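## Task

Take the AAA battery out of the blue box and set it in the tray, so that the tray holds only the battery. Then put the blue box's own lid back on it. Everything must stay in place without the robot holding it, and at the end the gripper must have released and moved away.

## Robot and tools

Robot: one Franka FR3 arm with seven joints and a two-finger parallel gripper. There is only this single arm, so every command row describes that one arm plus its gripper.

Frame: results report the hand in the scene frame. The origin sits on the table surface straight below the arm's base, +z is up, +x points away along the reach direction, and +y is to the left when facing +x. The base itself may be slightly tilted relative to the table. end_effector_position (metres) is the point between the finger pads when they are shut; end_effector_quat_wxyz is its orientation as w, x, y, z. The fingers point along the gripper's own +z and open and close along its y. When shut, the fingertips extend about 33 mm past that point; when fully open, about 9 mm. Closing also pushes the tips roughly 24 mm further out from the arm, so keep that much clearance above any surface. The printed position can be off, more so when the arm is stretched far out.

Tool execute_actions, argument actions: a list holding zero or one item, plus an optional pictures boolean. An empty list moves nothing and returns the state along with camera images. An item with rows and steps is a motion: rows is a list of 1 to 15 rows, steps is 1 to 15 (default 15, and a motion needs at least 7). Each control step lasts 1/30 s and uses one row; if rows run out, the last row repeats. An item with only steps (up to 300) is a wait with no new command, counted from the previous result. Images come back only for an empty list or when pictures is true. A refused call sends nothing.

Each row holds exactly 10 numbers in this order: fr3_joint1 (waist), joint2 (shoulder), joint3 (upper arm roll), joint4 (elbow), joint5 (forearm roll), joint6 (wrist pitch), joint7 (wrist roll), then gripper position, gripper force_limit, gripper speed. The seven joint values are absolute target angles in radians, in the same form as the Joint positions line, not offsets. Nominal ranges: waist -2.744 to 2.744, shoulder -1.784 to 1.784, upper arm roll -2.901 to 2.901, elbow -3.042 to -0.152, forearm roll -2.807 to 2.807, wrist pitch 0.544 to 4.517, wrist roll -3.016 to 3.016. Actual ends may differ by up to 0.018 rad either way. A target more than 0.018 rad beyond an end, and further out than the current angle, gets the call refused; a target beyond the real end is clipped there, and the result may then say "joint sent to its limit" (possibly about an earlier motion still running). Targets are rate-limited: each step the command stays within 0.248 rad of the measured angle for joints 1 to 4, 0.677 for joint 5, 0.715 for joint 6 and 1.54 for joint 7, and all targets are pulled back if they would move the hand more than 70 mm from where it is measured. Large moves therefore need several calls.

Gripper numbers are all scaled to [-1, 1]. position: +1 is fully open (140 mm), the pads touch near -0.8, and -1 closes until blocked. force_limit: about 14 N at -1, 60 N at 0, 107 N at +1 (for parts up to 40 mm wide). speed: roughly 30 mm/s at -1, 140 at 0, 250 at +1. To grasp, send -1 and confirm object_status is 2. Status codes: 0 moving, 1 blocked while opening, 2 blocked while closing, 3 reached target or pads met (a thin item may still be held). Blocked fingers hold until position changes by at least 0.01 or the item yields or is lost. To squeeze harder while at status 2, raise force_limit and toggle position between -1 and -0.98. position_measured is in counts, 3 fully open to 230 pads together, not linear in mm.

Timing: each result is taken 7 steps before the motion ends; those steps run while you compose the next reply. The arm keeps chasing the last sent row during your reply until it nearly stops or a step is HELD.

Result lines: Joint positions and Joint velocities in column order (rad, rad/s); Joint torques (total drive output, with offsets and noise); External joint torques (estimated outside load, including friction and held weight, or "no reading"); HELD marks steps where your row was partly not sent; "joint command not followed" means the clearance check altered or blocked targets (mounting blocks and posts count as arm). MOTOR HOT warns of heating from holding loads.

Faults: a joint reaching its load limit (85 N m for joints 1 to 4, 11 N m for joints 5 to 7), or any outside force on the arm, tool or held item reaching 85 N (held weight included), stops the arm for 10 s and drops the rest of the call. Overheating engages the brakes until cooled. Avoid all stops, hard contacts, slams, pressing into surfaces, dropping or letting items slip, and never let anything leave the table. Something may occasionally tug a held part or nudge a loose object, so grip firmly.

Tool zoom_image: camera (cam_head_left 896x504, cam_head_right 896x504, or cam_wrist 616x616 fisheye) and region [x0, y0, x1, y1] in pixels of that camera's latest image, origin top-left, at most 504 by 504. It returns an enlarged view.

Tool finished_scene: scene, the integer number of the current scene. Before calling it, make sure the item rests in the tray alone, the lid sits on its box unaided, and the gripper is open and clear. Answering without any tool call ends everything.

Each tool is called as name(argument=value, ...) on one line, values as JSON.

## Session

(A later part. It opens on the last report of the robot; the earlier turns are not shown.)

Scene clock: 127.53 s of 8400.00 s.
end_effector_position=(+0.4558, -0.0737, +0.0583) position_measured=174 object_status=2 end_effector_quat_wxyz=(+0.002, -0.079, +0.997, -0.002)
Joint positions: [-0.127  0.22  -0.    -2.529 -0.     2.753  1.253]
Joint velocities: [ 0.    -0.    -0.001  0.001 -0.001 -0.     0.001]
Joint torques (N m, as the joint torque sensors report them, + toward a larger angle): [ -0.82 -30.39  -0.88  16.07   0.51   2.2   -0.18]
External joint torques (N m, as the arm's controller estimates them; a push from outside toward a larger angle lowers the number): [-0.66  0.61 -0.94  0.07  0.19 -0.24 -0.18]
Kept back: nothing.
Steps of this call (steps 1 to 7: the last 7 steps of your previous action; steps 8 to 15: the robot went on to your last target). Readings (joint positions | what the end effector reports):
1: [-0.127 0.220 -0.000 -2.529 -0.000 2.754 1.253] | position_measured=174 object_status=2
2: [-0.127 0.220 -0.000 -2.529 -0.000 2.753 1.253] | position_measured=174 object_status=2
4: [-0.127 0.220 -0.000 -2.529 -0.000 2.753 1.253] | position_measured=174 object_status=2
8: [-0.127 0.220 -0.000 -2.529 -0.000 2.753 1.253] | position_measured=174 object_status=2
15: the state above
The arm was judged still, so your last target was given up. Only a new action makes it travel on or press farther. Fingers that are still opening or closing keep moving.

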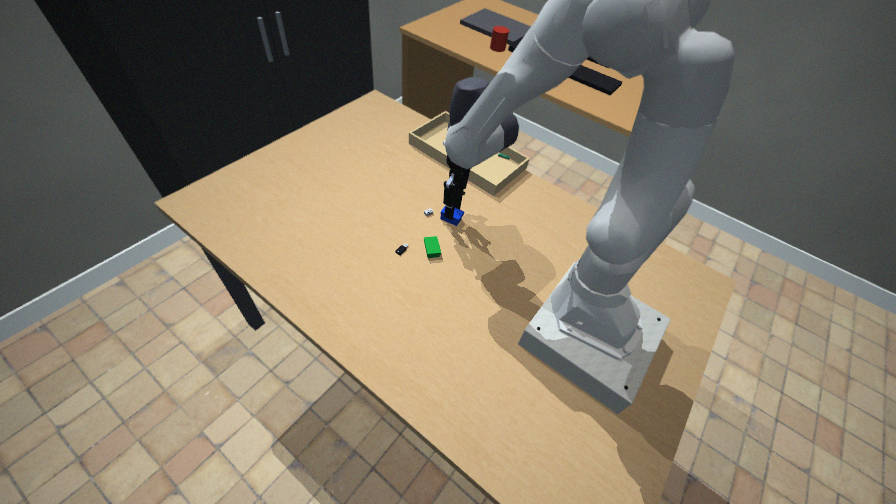

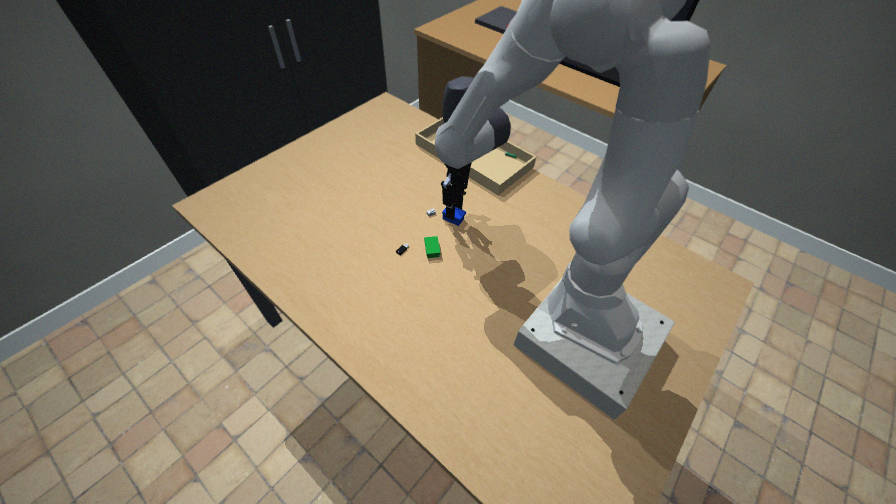

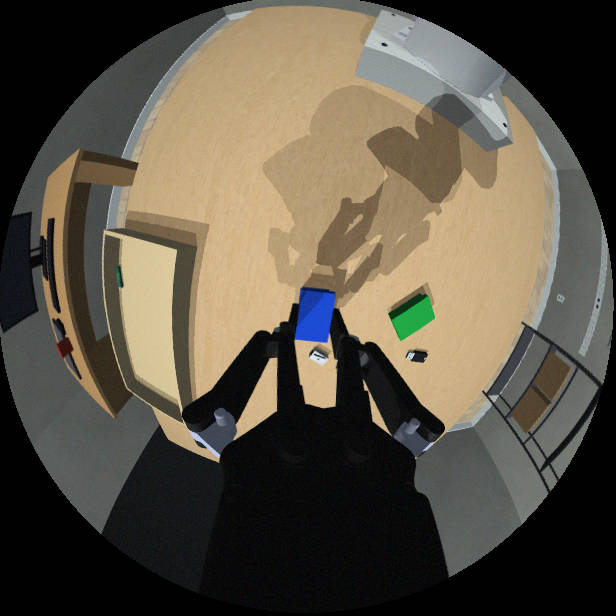

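execute_actions(actions=[{"rows":[[-0.1295,0.222,0,-2.520,0,2.746,1.25,-1,-0.4,0]],"steps":15}])

execute_actions(actions=[{"steps":12}], pictures=true)

zoom_image(camera="cam_wrist", region=[270,270,350,350])

zoom_image(camera="cam_head_left", region=[415,175,495,245])

Scene clock: 128.30 s of 8400.00 s.
end_effector_position=(+0.4590, -0.0742, +0.0599) position_measured=174 object_status=2 end_effector_quat_wxyz=(+0.004, -0.079, +0.997, -0.002)
Joint positions: [-0.127  0.221 -0.    -2.522 -0.     2.749  1.253]
Joint velocities: [-0.001  0.001 -0.     0.001 -0.002 -0.006 -0.002]
Joint torques (N m, as the joint torque sensors report them, + toward a larger angle): [ -0.79 -29.75  -0.14  16.2    0.46   2.06  -0.37]
External joint torques (N m, as the arm's controller estimates them; a push from outside toward a larger angle lowers the number): [-0.68  1.26 -0.25  0.25  0.14 -0.37 -0.37]
Steps of this call (steps 1 to 15: nothing new was sent; steps 16 to 23: the first 8 steps of this action). Readings (joint positions | what the end effector reports):
16: [-0.127 0.221 -0.000 -2.528 -0.000 2.752 1.253] | position_measured=174 object_status=2
17: [-0.127 0.221 -0.000 -2.526 -0.000 2.751 1.253] | position_measured=174 object_status=2
19: [-0.127 0.221 -0.000 -2.523 -0.000 2.750 1.253] | position_measured=174 object_status=2
23: the state above

Scene clock: 128.70 s of 8400.00 s.
end_effector_position=(+0.4588, -0.0742, +0.0599) position_measured=174 object_status=2 end_effector_quat_wxyz=(+0.003, -0.079, +0.997, -0.002)
Joint positions: [-0.127  0.221 -0.    -2.522 -0.     2.749  1.253]
Joint velocities: [-0.001 -0.     0.001 -0.001 -0.     0.    -0.   ]
Joint torques (N m, as the joint torque sensors report them, + toward a larger angle): [ -1.02 -30.93  -0.27  16.29   0.43   2.21  -0.19]
External joint torques (N m, as the arm's controller estimates them; a push from outside toward a larger angle lowers the number): [-1.    0.19 -0.46  0.27  0.12 -0.22 -0.19]
Kept back: nothing.
Steps of this call (steps 1 to 7: the last 7 steps of your previous action; steps 8 to 12: the robot went on to your last target). Readings (joint positions | what the end effector reports):
1: [-0.127 0.221 -0.000 -2.522 -0.000 2.749 1.253] | position_measured=174 object_status=2
2: [-0.127 0.221 -0.000 -2.522 -0.000 2.749 1.253] | position_measured=174 object_status=2
4: [-0.127 0.221 -0.000 -2.522 -0.000 2.749 1.253] | position_measured=174 object_status=2
8: [-0.127 0.221 -0.000 -2.522 -0.000 2.749 1.253] | position_measured=174 object_status=2
12: the state above

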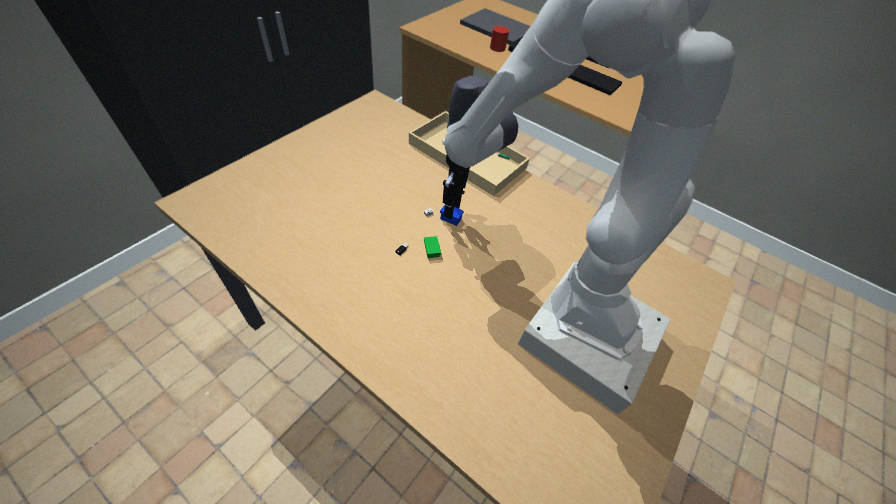

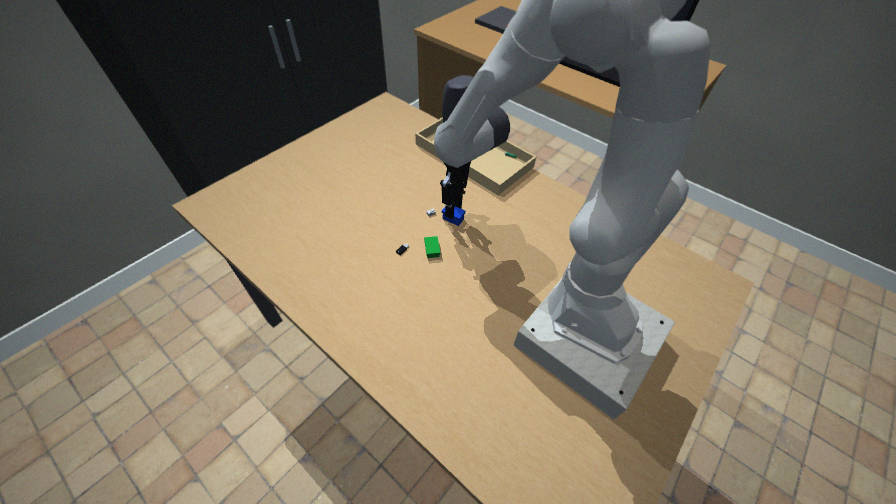

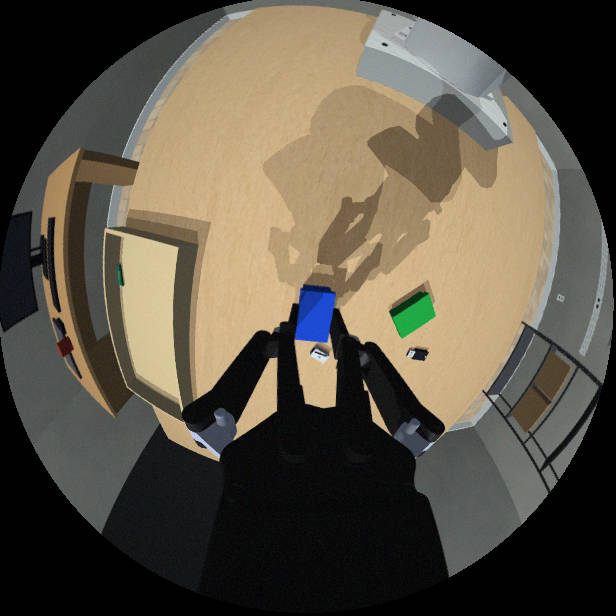

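Region (270, 270, 350, 350) of cam_wrist's 616x616 image, scaled by 6.300, with more detail than that image has.

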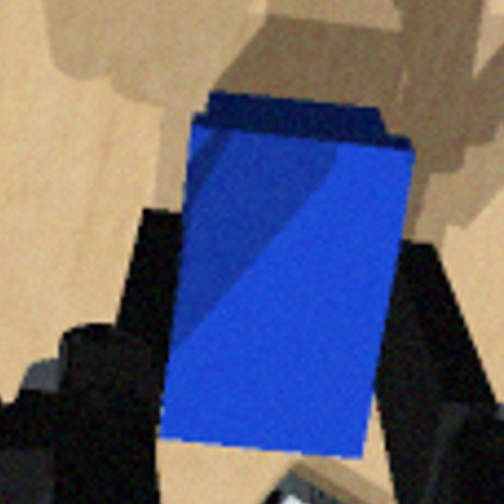

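Region (415, 175, 495, 245) of cam_head_left's 896x504 image, scaled by 6.300, with more detail than that image has; it fills the top 441 rows of this view, and the rest is white.

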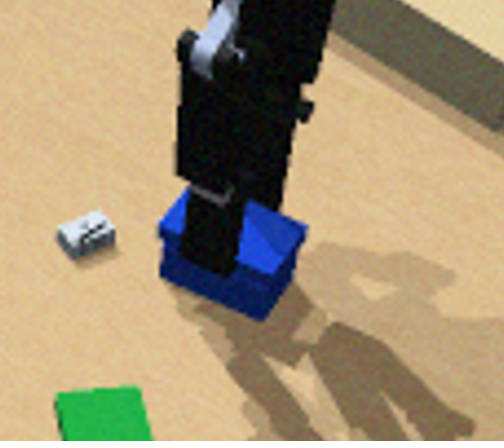

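execute_actions(actions=[{"rows":[[-0.1318,0.224,0,-2.520,0,2.749,1.25,-1,-0.4,0],[-0.1318,0.226,0,-2.520,0,2.752,1.25,-1,-0.4,0],[-0.1318,0.227,0,-2.520,0,2.754,1.25,-1,-0.4,0],[-0.1318,0.228,0,-2.520,0,2.756,1.25,-1,-0.4,0],[-0.1318,0.229,0,-2.520,0,2.757,1.25,-1,-0.4,0],[-0.1318,0.230,0,-2.520,0,2.758,1.25,-1,-0.4,0],[-0.1318,0.231,0,-2.520,0,2.759,1.25,-1,-0.4,0],[-0.1318,0.232,0,-2.519,0,2.760,1.25,-1,-0.4,0],[-0.1318,0.233,0,-2.519,0,2.761,1.25,-1,-0.4,0],[-0.1318,0.234,0,-2.519,0,2.762,1.25,-1,-0.4,0],[-0.1318,0.235,0,-2.519,0,2.763,1.25,-1,-0.4,0]],"steps":15}])

execute_actions(actions=[{"steps":12}], pictures=true)

zoom_image(camera="cam_wrist", region=[270,270,350,350])

Scene clock: 129.53 s of 8400.00 s.
end_effector_position=(+0.4578, -0.0750, +0.0571) position_measured=174 object_status=2 end_effector_quat_wxyz=(+0.002, -0.078, +0.997, -0.002)
Joint positions: [-0.129  0.228 -0.    -2.522 -0.     2.753  1.253]
Joint velocities: [-0.001  0.032  0.     0.004  0.     0.024 -0.001]
Joint torques (N m, as the joint torque sensors report them, + toward a larger angle): [ -0.68 -30.24   0.23  15.71   0.47   2.84  -0.2 ]
External joint torques (N m, as the arm's controller estimates them; a push from outside toward a larger angle lowers the number): [-0.6   1.25  0.09 -0.36  0.15  0.4  -0.2 ]
Steps of this call (steps 1 to 15: the robot went on to your last target; steps 16 to 17: nothing new was sent; steps 18 to 25: the first 8 steps of this action). Readings (joint positions | what the end effector reports):
18: [-0.127 0.221 -0.000 -2.522 -0.000 2.748 1.253] | position_measured=174 object_status=2
19: [-0.128 0.222 -0.000 -2.522 -0.000 2.749 1.253] | position_measured=174 object_status=2
21: [-0.129 0.224 -0.000 -2.522 -0.000 2.750 1.253] | position_measured=174 object_status=2
25: the state above

Scene clock: 129.93 s of 8400.00 s.
end_effector_position=(+0.4584, -0.0751, +0.0554) position_measured=174 object_status=2 end_effector_quat_wxyz=(+0.003, -0.078, +0.997, -0.002)
Joint positions: [-0.129  0.233 -0.    -2.521 -0.     2.76   1.253]
Joint velocities: [ 0.     0.    -0.     0.001  0.     0.005 -0.001]
Joint torques (N m, as the joint torque sensors report them, + toward a larger angle): [ -0.66 -29.86  -0.12  16.7    0.39   2.84  -0.16]
External joint torques (N m, as the arm's controller estimates them; a push from outside toward a larger angle lowers the number): [-0.63  1.45 -0.31  0.84  0.08  0.41 -0.16]
Kept back: nothing.
Steps of this call (steps 1 to 7: the last 7 steps of your previous action; steps 8 to 12: the robot went on to your last target). Readings (joint positions | what the end effector reports):
1: [-0.129 0.229 -0.000 -2.521 -0.000 2.754 1.253] | position_measured=174 object_status=2
2: [-0.129 0.230 -0.000 -2.521 -0.000 2.755 1.253] | position_measured=174 object_status=2
4: [-0.129 0.232 -0.000 -2.521 -0.000 2.757 1.253] | position_measured=174 object_status=2
8: [-0.129 0.233 -0.000 -2.521 -0.000 2.759 1.253] | position_measured=174 object_status=2
12: the state above

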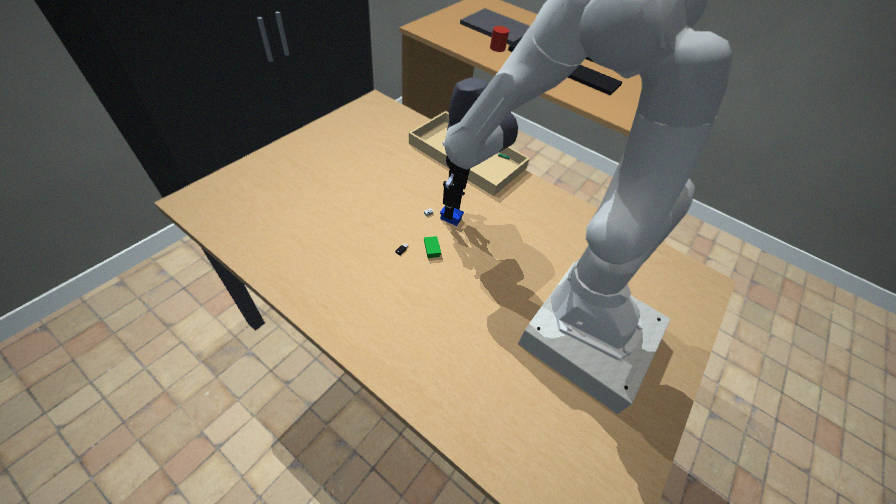

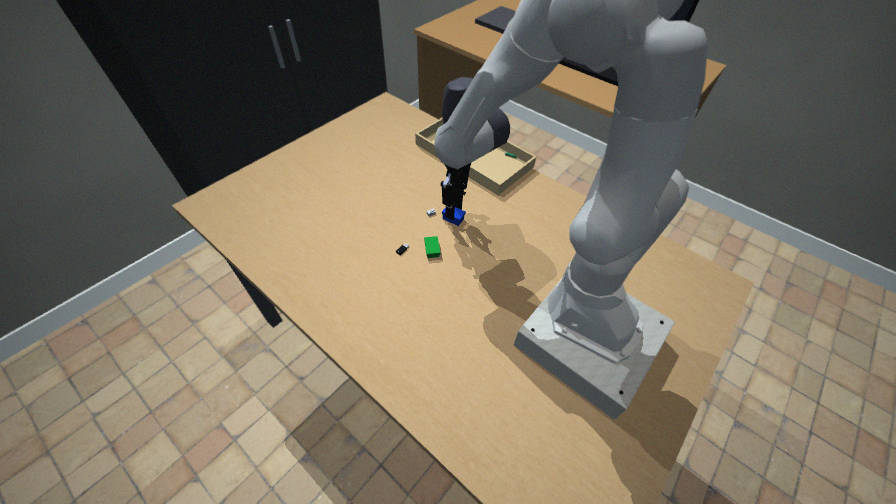

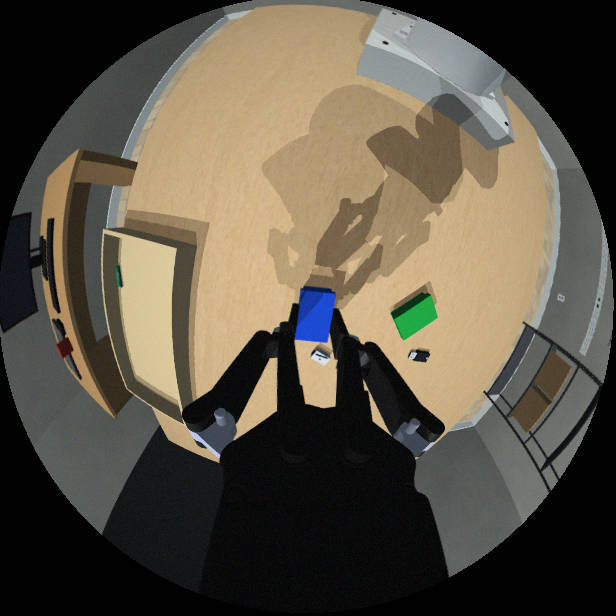

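Region (270, 270, 350, 350) of cam_wrist's 616x616 image, scaled by 6.300, with more detail than that image has.

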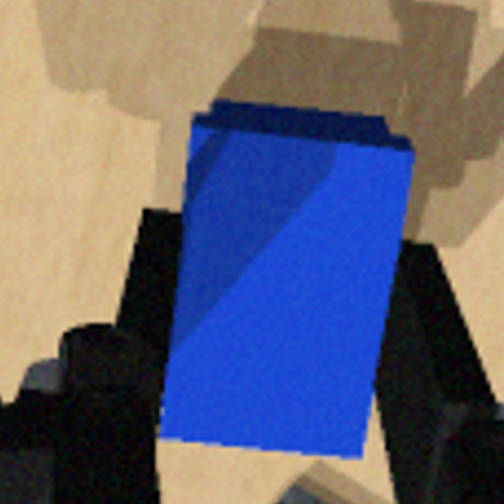

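Centred. Continue down.

execute_actions(actions=[{"rows":[[-0.1318,0.237,0,-2.519,0,2.764,1.25,-1,-0.4,0],[-0.1318,0.239,0,-2.519,0,2.766,1.25,-1,-0.4,0],[-0.1318,0.241,0,-2.519,0,2.768,1.25,-1,-0.4,0],[-0.1318,0.243,0,-2.519,0,2.770,1.25,-1,-0.4,0],[-0.1318,0.245,0,-2.519,0,2.772,1.25,-1,-0.4,0],[-0.1318,0.247,0,-2.519,0,2.774,1.25,-1,-0.4,0],[-0.1318,0.249,0,-2.519,0,2.776,1.25,-1,-0.4,0],[-0.1318,0.251,0,-2.519,0,2.778,1.25,-1,-0.4,0]],"steps":15}])

execute_actions(actions=[{"steps":12}], pictures=true)

zoom_image(camera="cam_wrist", region=[270,270,350,350])

zoom_image(camera="cam_head_left", region=[415,175,495,245])

Scene clock: 130.67 s of 8400.00 s.
end_effector_position=(+0.4573, -0.0750, +0.0510) position_measured=174 object_status=2 end_effector_quat_wxyz=(+0.002, -0.078, +0.997, -0.002)
Joint positions: [-0.129  0.245 -0.    -2.52  -0.     2.768  1.253]
Joint velocities: [-0.     0.062 -0.001 -0.    -0.     0.044 -0.001]
Joint torques (N m, as the joint torque sensors report them, + toward a larger angle): [ -0.76 -30.    -0.59  15.31   0.4    2.92  -0.17]
External joint torques (N m, as the arm's controller estimates them; a push from outside toward a larger angle lowers the number): [-0.66  1.8  -0.72 -0.45  0.1   0.47 -0.17]
Steps of this call (steps 1 to 14: the robot went on to your last target; steps 15 to 22: the first 8 steps of this action). Readings (joint positions | what the end effector reports):
15: [-0.129 0.234 -0.000 -2.521 -0.000 2.761 1.253] | position_measured=174 object_status=2
16: [-0.129 0.234 -0.000 -2.521 -0.000 2.761 1.253] | position_measured=174 object_status=2
18: [-0.129 0.237 -0.000 -2.521 -0.000 2.763 1.253] | position_measured=174 object_status=2
22: the state above

Scene clock: 131.07 s of 8400.00 s.
end_effector_position=(+0.4577, -0.0751, +0.0494) position_measured=174 object_status=2 end_effector_quat_wxyz=(+0.003, -0.078, +0.997, -0.002)
Joint positions: [-0.129  0.249 -0.    -2.52  -0.     2.775  1.253]
Joint velocities: [-0.     0.001  0.    -0.002  0.001  0.003  0.   ]
Joint torques (N m, as the joint torque sensors report them, + toward a larger angle): [ -0.21 -30.06  -0.07  15.14   0.44   2.9   -0.21]
External joint torques (N m, as the arm's controller estimates them; a push from outside toward a larger angle lowers the number): [-0.09  1.41 -0.19 -0.36  0.14  0.49 -0.21]
Kept back: nothing.
Steps of this call (steps 1 to 7: the last 7 steps of your previous action; steps 8 to 12: the robot went on to your last target). Readings (joint positions | what the end effector reports):
1: [-0.129 0.247 -0.000 -2.520 -0.000 2.769 1.253] | position_measured=174 object_status=2
2: [-0.129 0.248 -0.000 -2.520 -0.000 2.770 1.253] | position_measured=174 object_status=2
4: [-0.129 0.249 -0.000 -2.520 -0.000 2.772 1.253] | position_measured=174 object_status=2
8: [-0.129 0.249 -0.000 -2.520 -0.000 2.774 1.253] | position_measured=174 object_status=2
12: the state above

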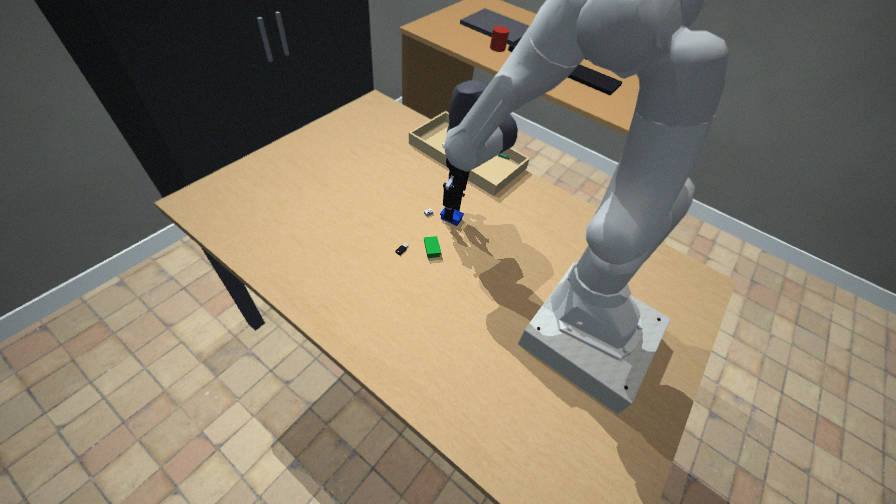

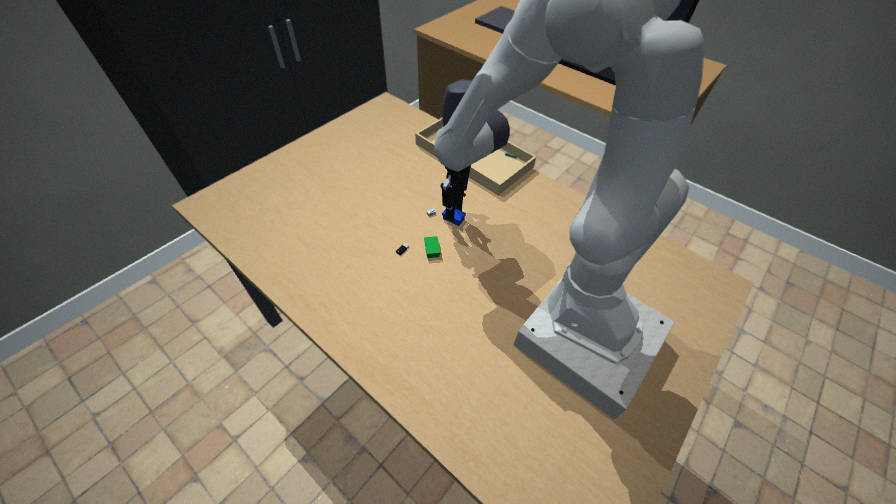

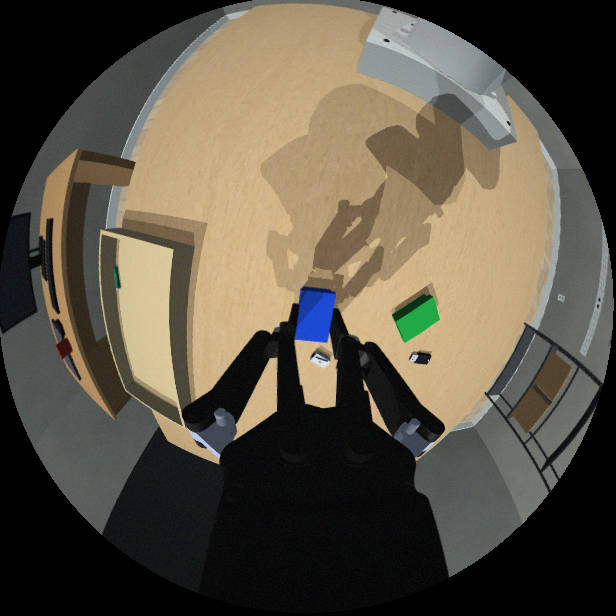

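Region (270, 270, 350, 350) of cam_wrist's 616x616 image, scaled by 6.300, with more detail than that image has.

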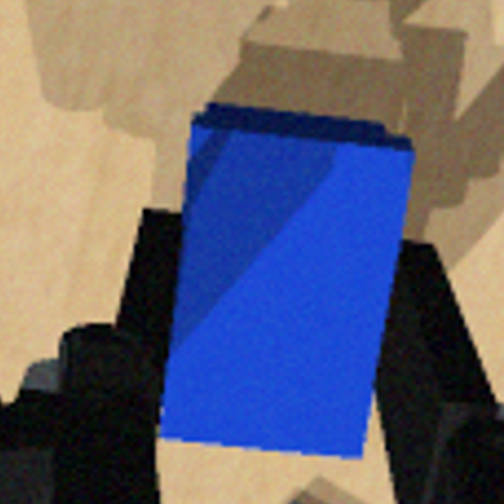

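Region (415, 175, 495, 245) of cam_head_left's 896x504 image, scaled by 6.300, with more detail than that image has; it fills the top 441 rows of this view, and the rest is white.

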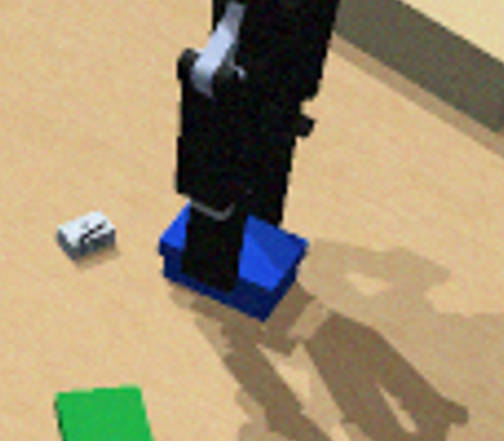

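It slid on. A bit further down, then release.

execute_actions(actions=[{"rows":[[-0.1318,0.254,0,-2.519,0,2.781,1.25,-1,-0.4,0],[-0.1318,0.257,0,-2.519,0,2.784,1.25,-1,-0.4,0],[-0.1318,0.260,0,-2.519,0,2.787,1.25,-1,-0.4,0],[-0.1318,0.263,0,-2.519,0,2.790,1.25,-1,-0.4,0]],"steps":15}])

execute_actions(actions=[{"steps":10}])

execute_actions(actions=[{"rows":[[-0.1318,0.258,0,-2.519,0,2.787,1.25,0,-0.4,-0.3]],"steps":15}])

execute_actions(actions=[{"rows":[[-0.1318,0.25,0,-2.519,0,2.780,1.25,0,-0.4,-0.3],[-0.1318,0.24,0,-2.52,0,2.771,1.25,0,-0.4,-0.3],[-0.1318,0.23,0,-2.521,0,2.762,1.25,0,-0.4,-0.3],[-0.1318,0.22,0,-2.522,0,2.753,1.25,0,-0.4,-0.3],[-0.1318,0.21,0,-2.523,0,2.744,1.25,0,-0.4,-0.3],[-0.1318,0.2,0,-2.524,0,2.735,1.25,0,-0.4,-0.3],[-0.1318,0.19,0,-2.525,0,2.726,1.25,0,-0.4,-0.3],[-0.1318,0.18,0,-2.526,0,2.717,1.25,0,-0.4,-0.3],[-0.1318,0.16,0,-2.528,0,2.70,1.25,0,-0.4,-0.3],[-0.1318,0.14,0,-2.53,0,2.68,1.25,0,-0.4,-0.3]],"steps":15}])

execute_actions(actions=[{"rows":[[-0.1318,0.05,0,-2.55,0,2.6,1.25,0,-0.4,-0.3]],"steps":15}])

execute_actions(actions=[{"rows":[[0.25,-0.1,0,-2.7,0,2.6,1.25,0,-0.4,-0.3]],"steps":15}])

execute_actions(actions=[{"steps":12}], pictures=true)

zoom_image(camera="cam_head_left", region=[405,185,495,270])

Scene clock: 132.17 s of 8400.00 s.
end_effector_position=(+0.4574, -0.0750, +0.0458) position_measured=174 object_status=2 end_effector_quat_wxyz=(+0.003, -0.078, +0.997, -0.002)
Joint positions: [-0.129  0.259 -0.    -2.52  -0.     2.784  1.253]
Joint velocities: [ 0.     0.004  0.     0.    -0.001  0.022 -0.   ]
Joint torques (N m, as the joint torque sensors report them, + toward a larger angle): [ -0.36 -30.39   0.08  14.4    0.46   2.94  -0.18]
External joint torques (N m, as the arm's controller estimates them; a push from outside toward a larger angle lowers the number): [-0.24  1.08 -0.04 -0.8   0.17  0.56 -0.18]
Steps of this call (steps 1 to 15: the robot went on to your last target; steps 16 to 25: nothing new was sent; steps 26 to 33: the first 8 steps of this action). Readings (joint positions | what the end effector reports):
26: [-0.129 0.250 -0.000 -2.520 -0.000 2.776 1.253] | position_measured=174 object_status=2
27: [-0.129 0.251 -0.000 -2.520 -0.000 2.777 1.253] | position_measured=174 object_status=2
29: [-0.129 0.255 -0.000 -2.520 -0.000 2.780 1.253] | position_measured=174 object_status=2
33: the state above

Scene clock: 132.50 s of 8400.00 s.
end_effector_position=(+0.4581, -0.0752, +0.0458) position_measured=174 object_status=2 end_effector_quat_wxyz=(+0.004, -0.078, +0.997, -0.002)
Joint positions: [-0.129  0.26  -0.    -2.52  -0.     2.787  1.253]
Joint velocities: [-0.001 -0.001  0.     0.001 -0.     0.002 -0.   ]
Joint torques (N m, as the joint torque sensors report them, + toward a larger angle): [ -0.26 -30.02   0.    15.33   0.45   2.88  -0.24]
External joint torques (N m, as the arm's controller estimates them; a push from outside toward a larger angle lowers the number): [-0.19  1.89 -0.17 -0.22  0.16  0.42 -0.23]
Kept back: nothing.
Steps of this call (steps 1 to 7: the last 7 steps of your previous action; steps 8 to 10: the robot went on to your last target). Readings (joint positions | what the end effector reports):
1: [-0.129 0.260 -0.000 -2.520 -0.000 2.785 1.253] | position_measured=174 object_status=2
2: [-0.129 0.260 -0.000 -2.520 -0.000 2.785 1.253] | position_measured=174 object_status=2
4: [-0.129 0.260 -0.000 -2.520 -0.000 2.786 1.253] | position_measured=174 object_status=2
8: [-0.129 0.260 -0.000 -2.520 -0.000 2.787 1.253] | position_measured=174 object_status=2
10: the state above

Scene clock: 132.77 s of 8400.00 s.
end_effector_position=(+0.4583, -0.0752, +0.0460) position_measured=136 object_status=0 end_effector_quat_wxyz=(+0.004, -0.078, +0.997, -0.002)
Joint positions: [-0.129  0.259 -0.    -2.52  -0.     2.787  1.253]
Joint velocities: [-0.001 -0.001 -0.001 -0.001  0.     0.     0.001]
Joint torques (N m, as the joint torque sensors report them, + toward a larger angle): [ -0.65 -32.88  -1.1   14.87   0.39   2.57  -0.2 ]
External joint torques (N m, as the arm's controller estimates them; a push from outside toward a larger angle lowers the number): [-0.48 -1.11 -1.17 -0.59  0.09  0.12 -0.2 ]
Steps of this call (steps 1 to 8: the first 8 steps of this action). Readings (joint positions | what the end effector reports):
1: [-0.129 0.260 -0.000 -2.520 -0.000 2.787 1.253] | position_measured=174 object_status=0
2: [-0.129 0.260 -0.000 -2.520 -0.000 2.787 1.253] | position_measured=174 object_status=0
4: [-0.129 0.260 -0.000 -2.520 -0.000 2.787 1.253] | position_measured=159 object_status=0
8: the state above

Scene clock: 133.27 s of 8400.00 s.
end_effector_position=(+0.4651, -0.0763, +0.0679) position_measured=129 object_status=3 end_effector_quat_wxyz=(+0.013, -0.078, +0.997, -0.005)
Joint positions: [-0.129  0.204 -0.    -2.522 -0.     2.752  1.253]
Joint velocities: [-0.001 -0.302 -0.001 -0.017 -0.    -0.197  0.001]
Joint torques (N m, as the joint torque sensors report them, + toward a larger angle): [ -0.7  -29.73  -0.67  13.85   0.44   2.15  -0.21]
External joint torques (N m, as the arm's controller estimates them; a push from outside toward a larger angle lowers the number): [-0.62 -0.23 -0.79 -2.52  0.11 -0.36 -0.21]
Steps of this call (steps 1 to 7: the last 7 steps of your previous action; steps 8 to 15: the first 8 steps of this action). Readings (joint positions | what the end effector reports):
8: [-0.129 0.259 -0.000 -2.520 -0.000 2.786 1.253] | position_measured=129 object_status=3
9: [-0.129 0.256 -0.000 -2.520 -0.000 2.784 1.253] | position_measured=129 object_status=3
11: [-0.129 0.243 -0.000 -2.521 -0.000 2.776 1.253] | position_measured=129 object_status=3
15: the state above

Scene clock: 133.77 s of 8400.00 s.
end_effector_position=(+0.4589, -0.0752, +0.1193) position_measured=129 object_status=3 end_effector_quat_wxyz=(+0.014, -0.078, +0.997, -0.005)
Joint positions: [-0.129  0.051 -0.    -2.545 -0.     2.625  1.253]
Joint velocities: [-0.    -0.024 -0.001 -0.02  -0.001 -0.127  0.001]
Joint torques (N m, as the joint torque sensors report them, + toward a larger angle): [ -0.45 -26.73   0.42  15.89   0.72   1.98  -0.2 ]
External joint torques (N m, as the arm's controller estimates them; a push from outside toward a larger angle lowers the number): [-0.29 -0.11  0.54 -1.94  0.29 -0.42 -0.2 ]
Steps of this call (steps 1 to 7: the last 7 steps of your previous action; steps 8 to 15: the first 8 steps of this action). Readings (joint positions | what the end effector reports):
8: [-0.129 0.129 -0.000 -2.533 -0.000 2.687 1.253] | position_measured=129 object_status=3
9: [-0.129 0.106 -0.000 -2.542 -0.000 2.670 1.253] | position_measured=129 object_status=3
11: [-0.129 0.071 -0.000 -2.544 -0.000 2.649 1.253] | position_measured=129 object_status=3
15: the state above

Scene clock: 134.27 s of 8400.00 s.
end_effector_position=(+0.4118, +0.0660, +0.1273) position_measured=129 object_status=3 end_effector_quat_wxyz=(+0.005, -0.235, +0.972, -0.002)
Joint positions: [ 0.19  -0.081  0.002 -2.677  0.001  2.606  1.253]
Joint velocities: [ 0.95  -0.271  0.169 -0.265 -0.008 -0.019  0.   ]
Joint torques (N m, as the joint torque sensors report them, + toward a larger angle): [ -9.07 -21.29 -10.28  17.63   0.42   2.3   -0.2 ]
External joint torques (N m, as the arm's controller estimates them; a push from outside toward a larger angle lowers the number): [ 2.07 -0.71  0.65 -1.46 -0.75 -0.21 -0.2 ]
Steps of this call (steps 1 to 7: the last 7 steps of your previous action; steps 8 to 15: the first 8 steps of this action). Readings (joint positions | what the end effector reports):
8: [-0.108 0.037 -0.012 -2.565 0.001 2.609 1.253] | position_measured=129 object_status=3
9: [-0.071 0.012 -0.015 -2.591 0.001 2.608 1.253] | position_measured=129 object_status=3
11: [0.015 -0.027 -0.012 -2.627 0.001 2.607 1.253] | position_measured=129 object_status=3
15: the state above

Scene clock: 134.67 s of 8400.00 s.
end_effector_position=(+0.3992, +0.0876, +0.1268) position_measured=129 object_status=3 end_effector_quat_wxyz=(+0.002, -0.263, +0.965, -0.002)
Joint positions: [ 0.247 -0.098  0.001 -2.698  0.001  2.603  1.253]
Joint velocities: [ 0.001 -0.001 -0.003 -0.001 -0.    -0.001 -0.   ]
Joint torques (N m, as the joint torque sensors report them, + toward a larger angle): [  2.43 -22.84  -1.44  15.09   0.46   2.14  -0.25]
External joint torques (N m, as the arm's controller estimates them; a push from outside toward a larger angle lowers the number): [ 2.47 -0.19 -1.3  -3.27  0.05 -0.29 -0.25]
Kept back: nothing.
Steps of this call (steps 1 to 7: the last 7 steps of your previous action; steps 8 to 12: the robot went on to your last target). Readings (joint positions | what the end effector reports):
1: [0.215 -0.088 0.006 -2.684 0.001 2.605 1.253] | position_measured=129 object_status=3
2: [0.231 -0.092 0.008 -2.689 0.001 2.604 1.253] | position_measured=129 object_status=3
4: [0.244 -0.096 0.007 -2.695 0.001 2.604 1.253] | position_measured=129 object_status=3
8: [0.247 -0.098 0.003 -2.698 0.001 2.603 1.253] | position_measured=129 object_status=3
12: the state above

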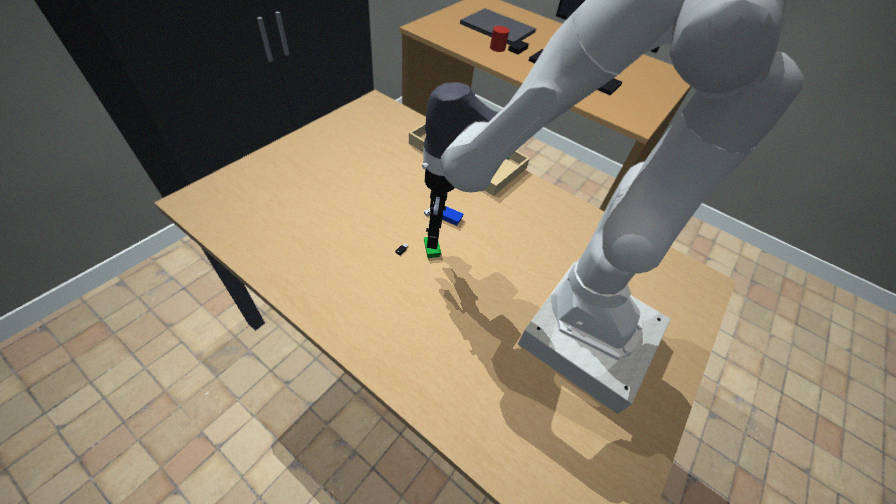

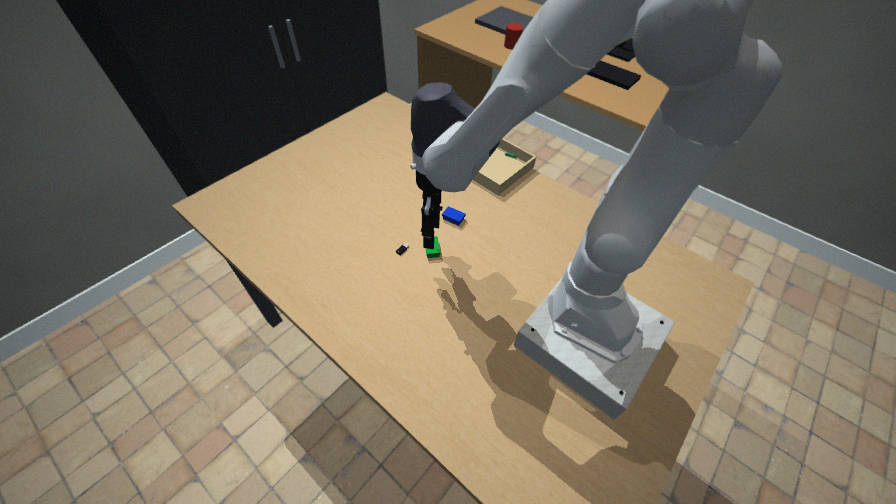

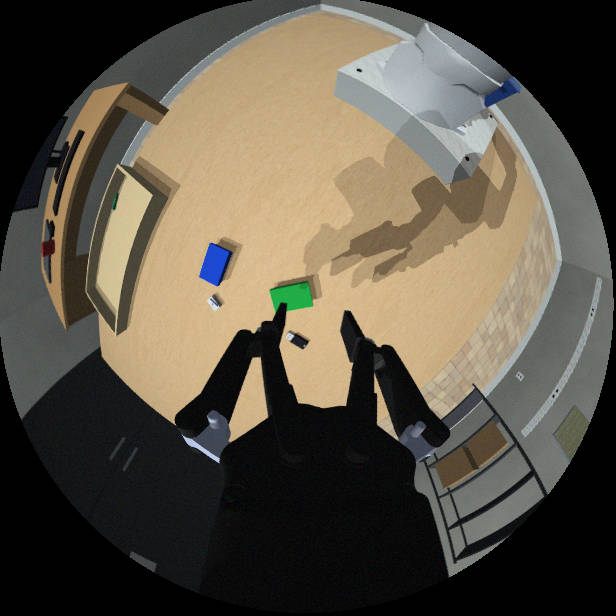

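Region (405, 185, 495, 270) of cam_head_left's 896x504 image, scaled by 5.600, with more detail than that image has.

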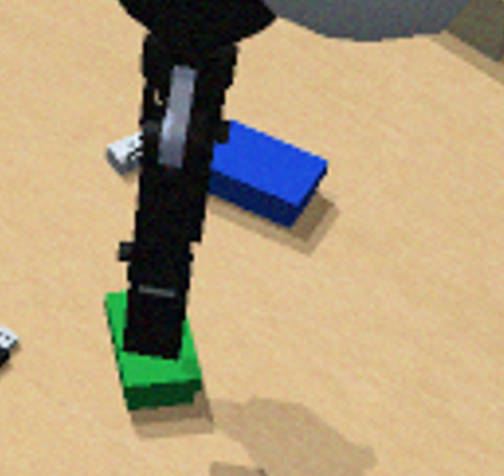

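Lid looks seated.

finished_scene(scene=2)

The scene is finished: the task was done.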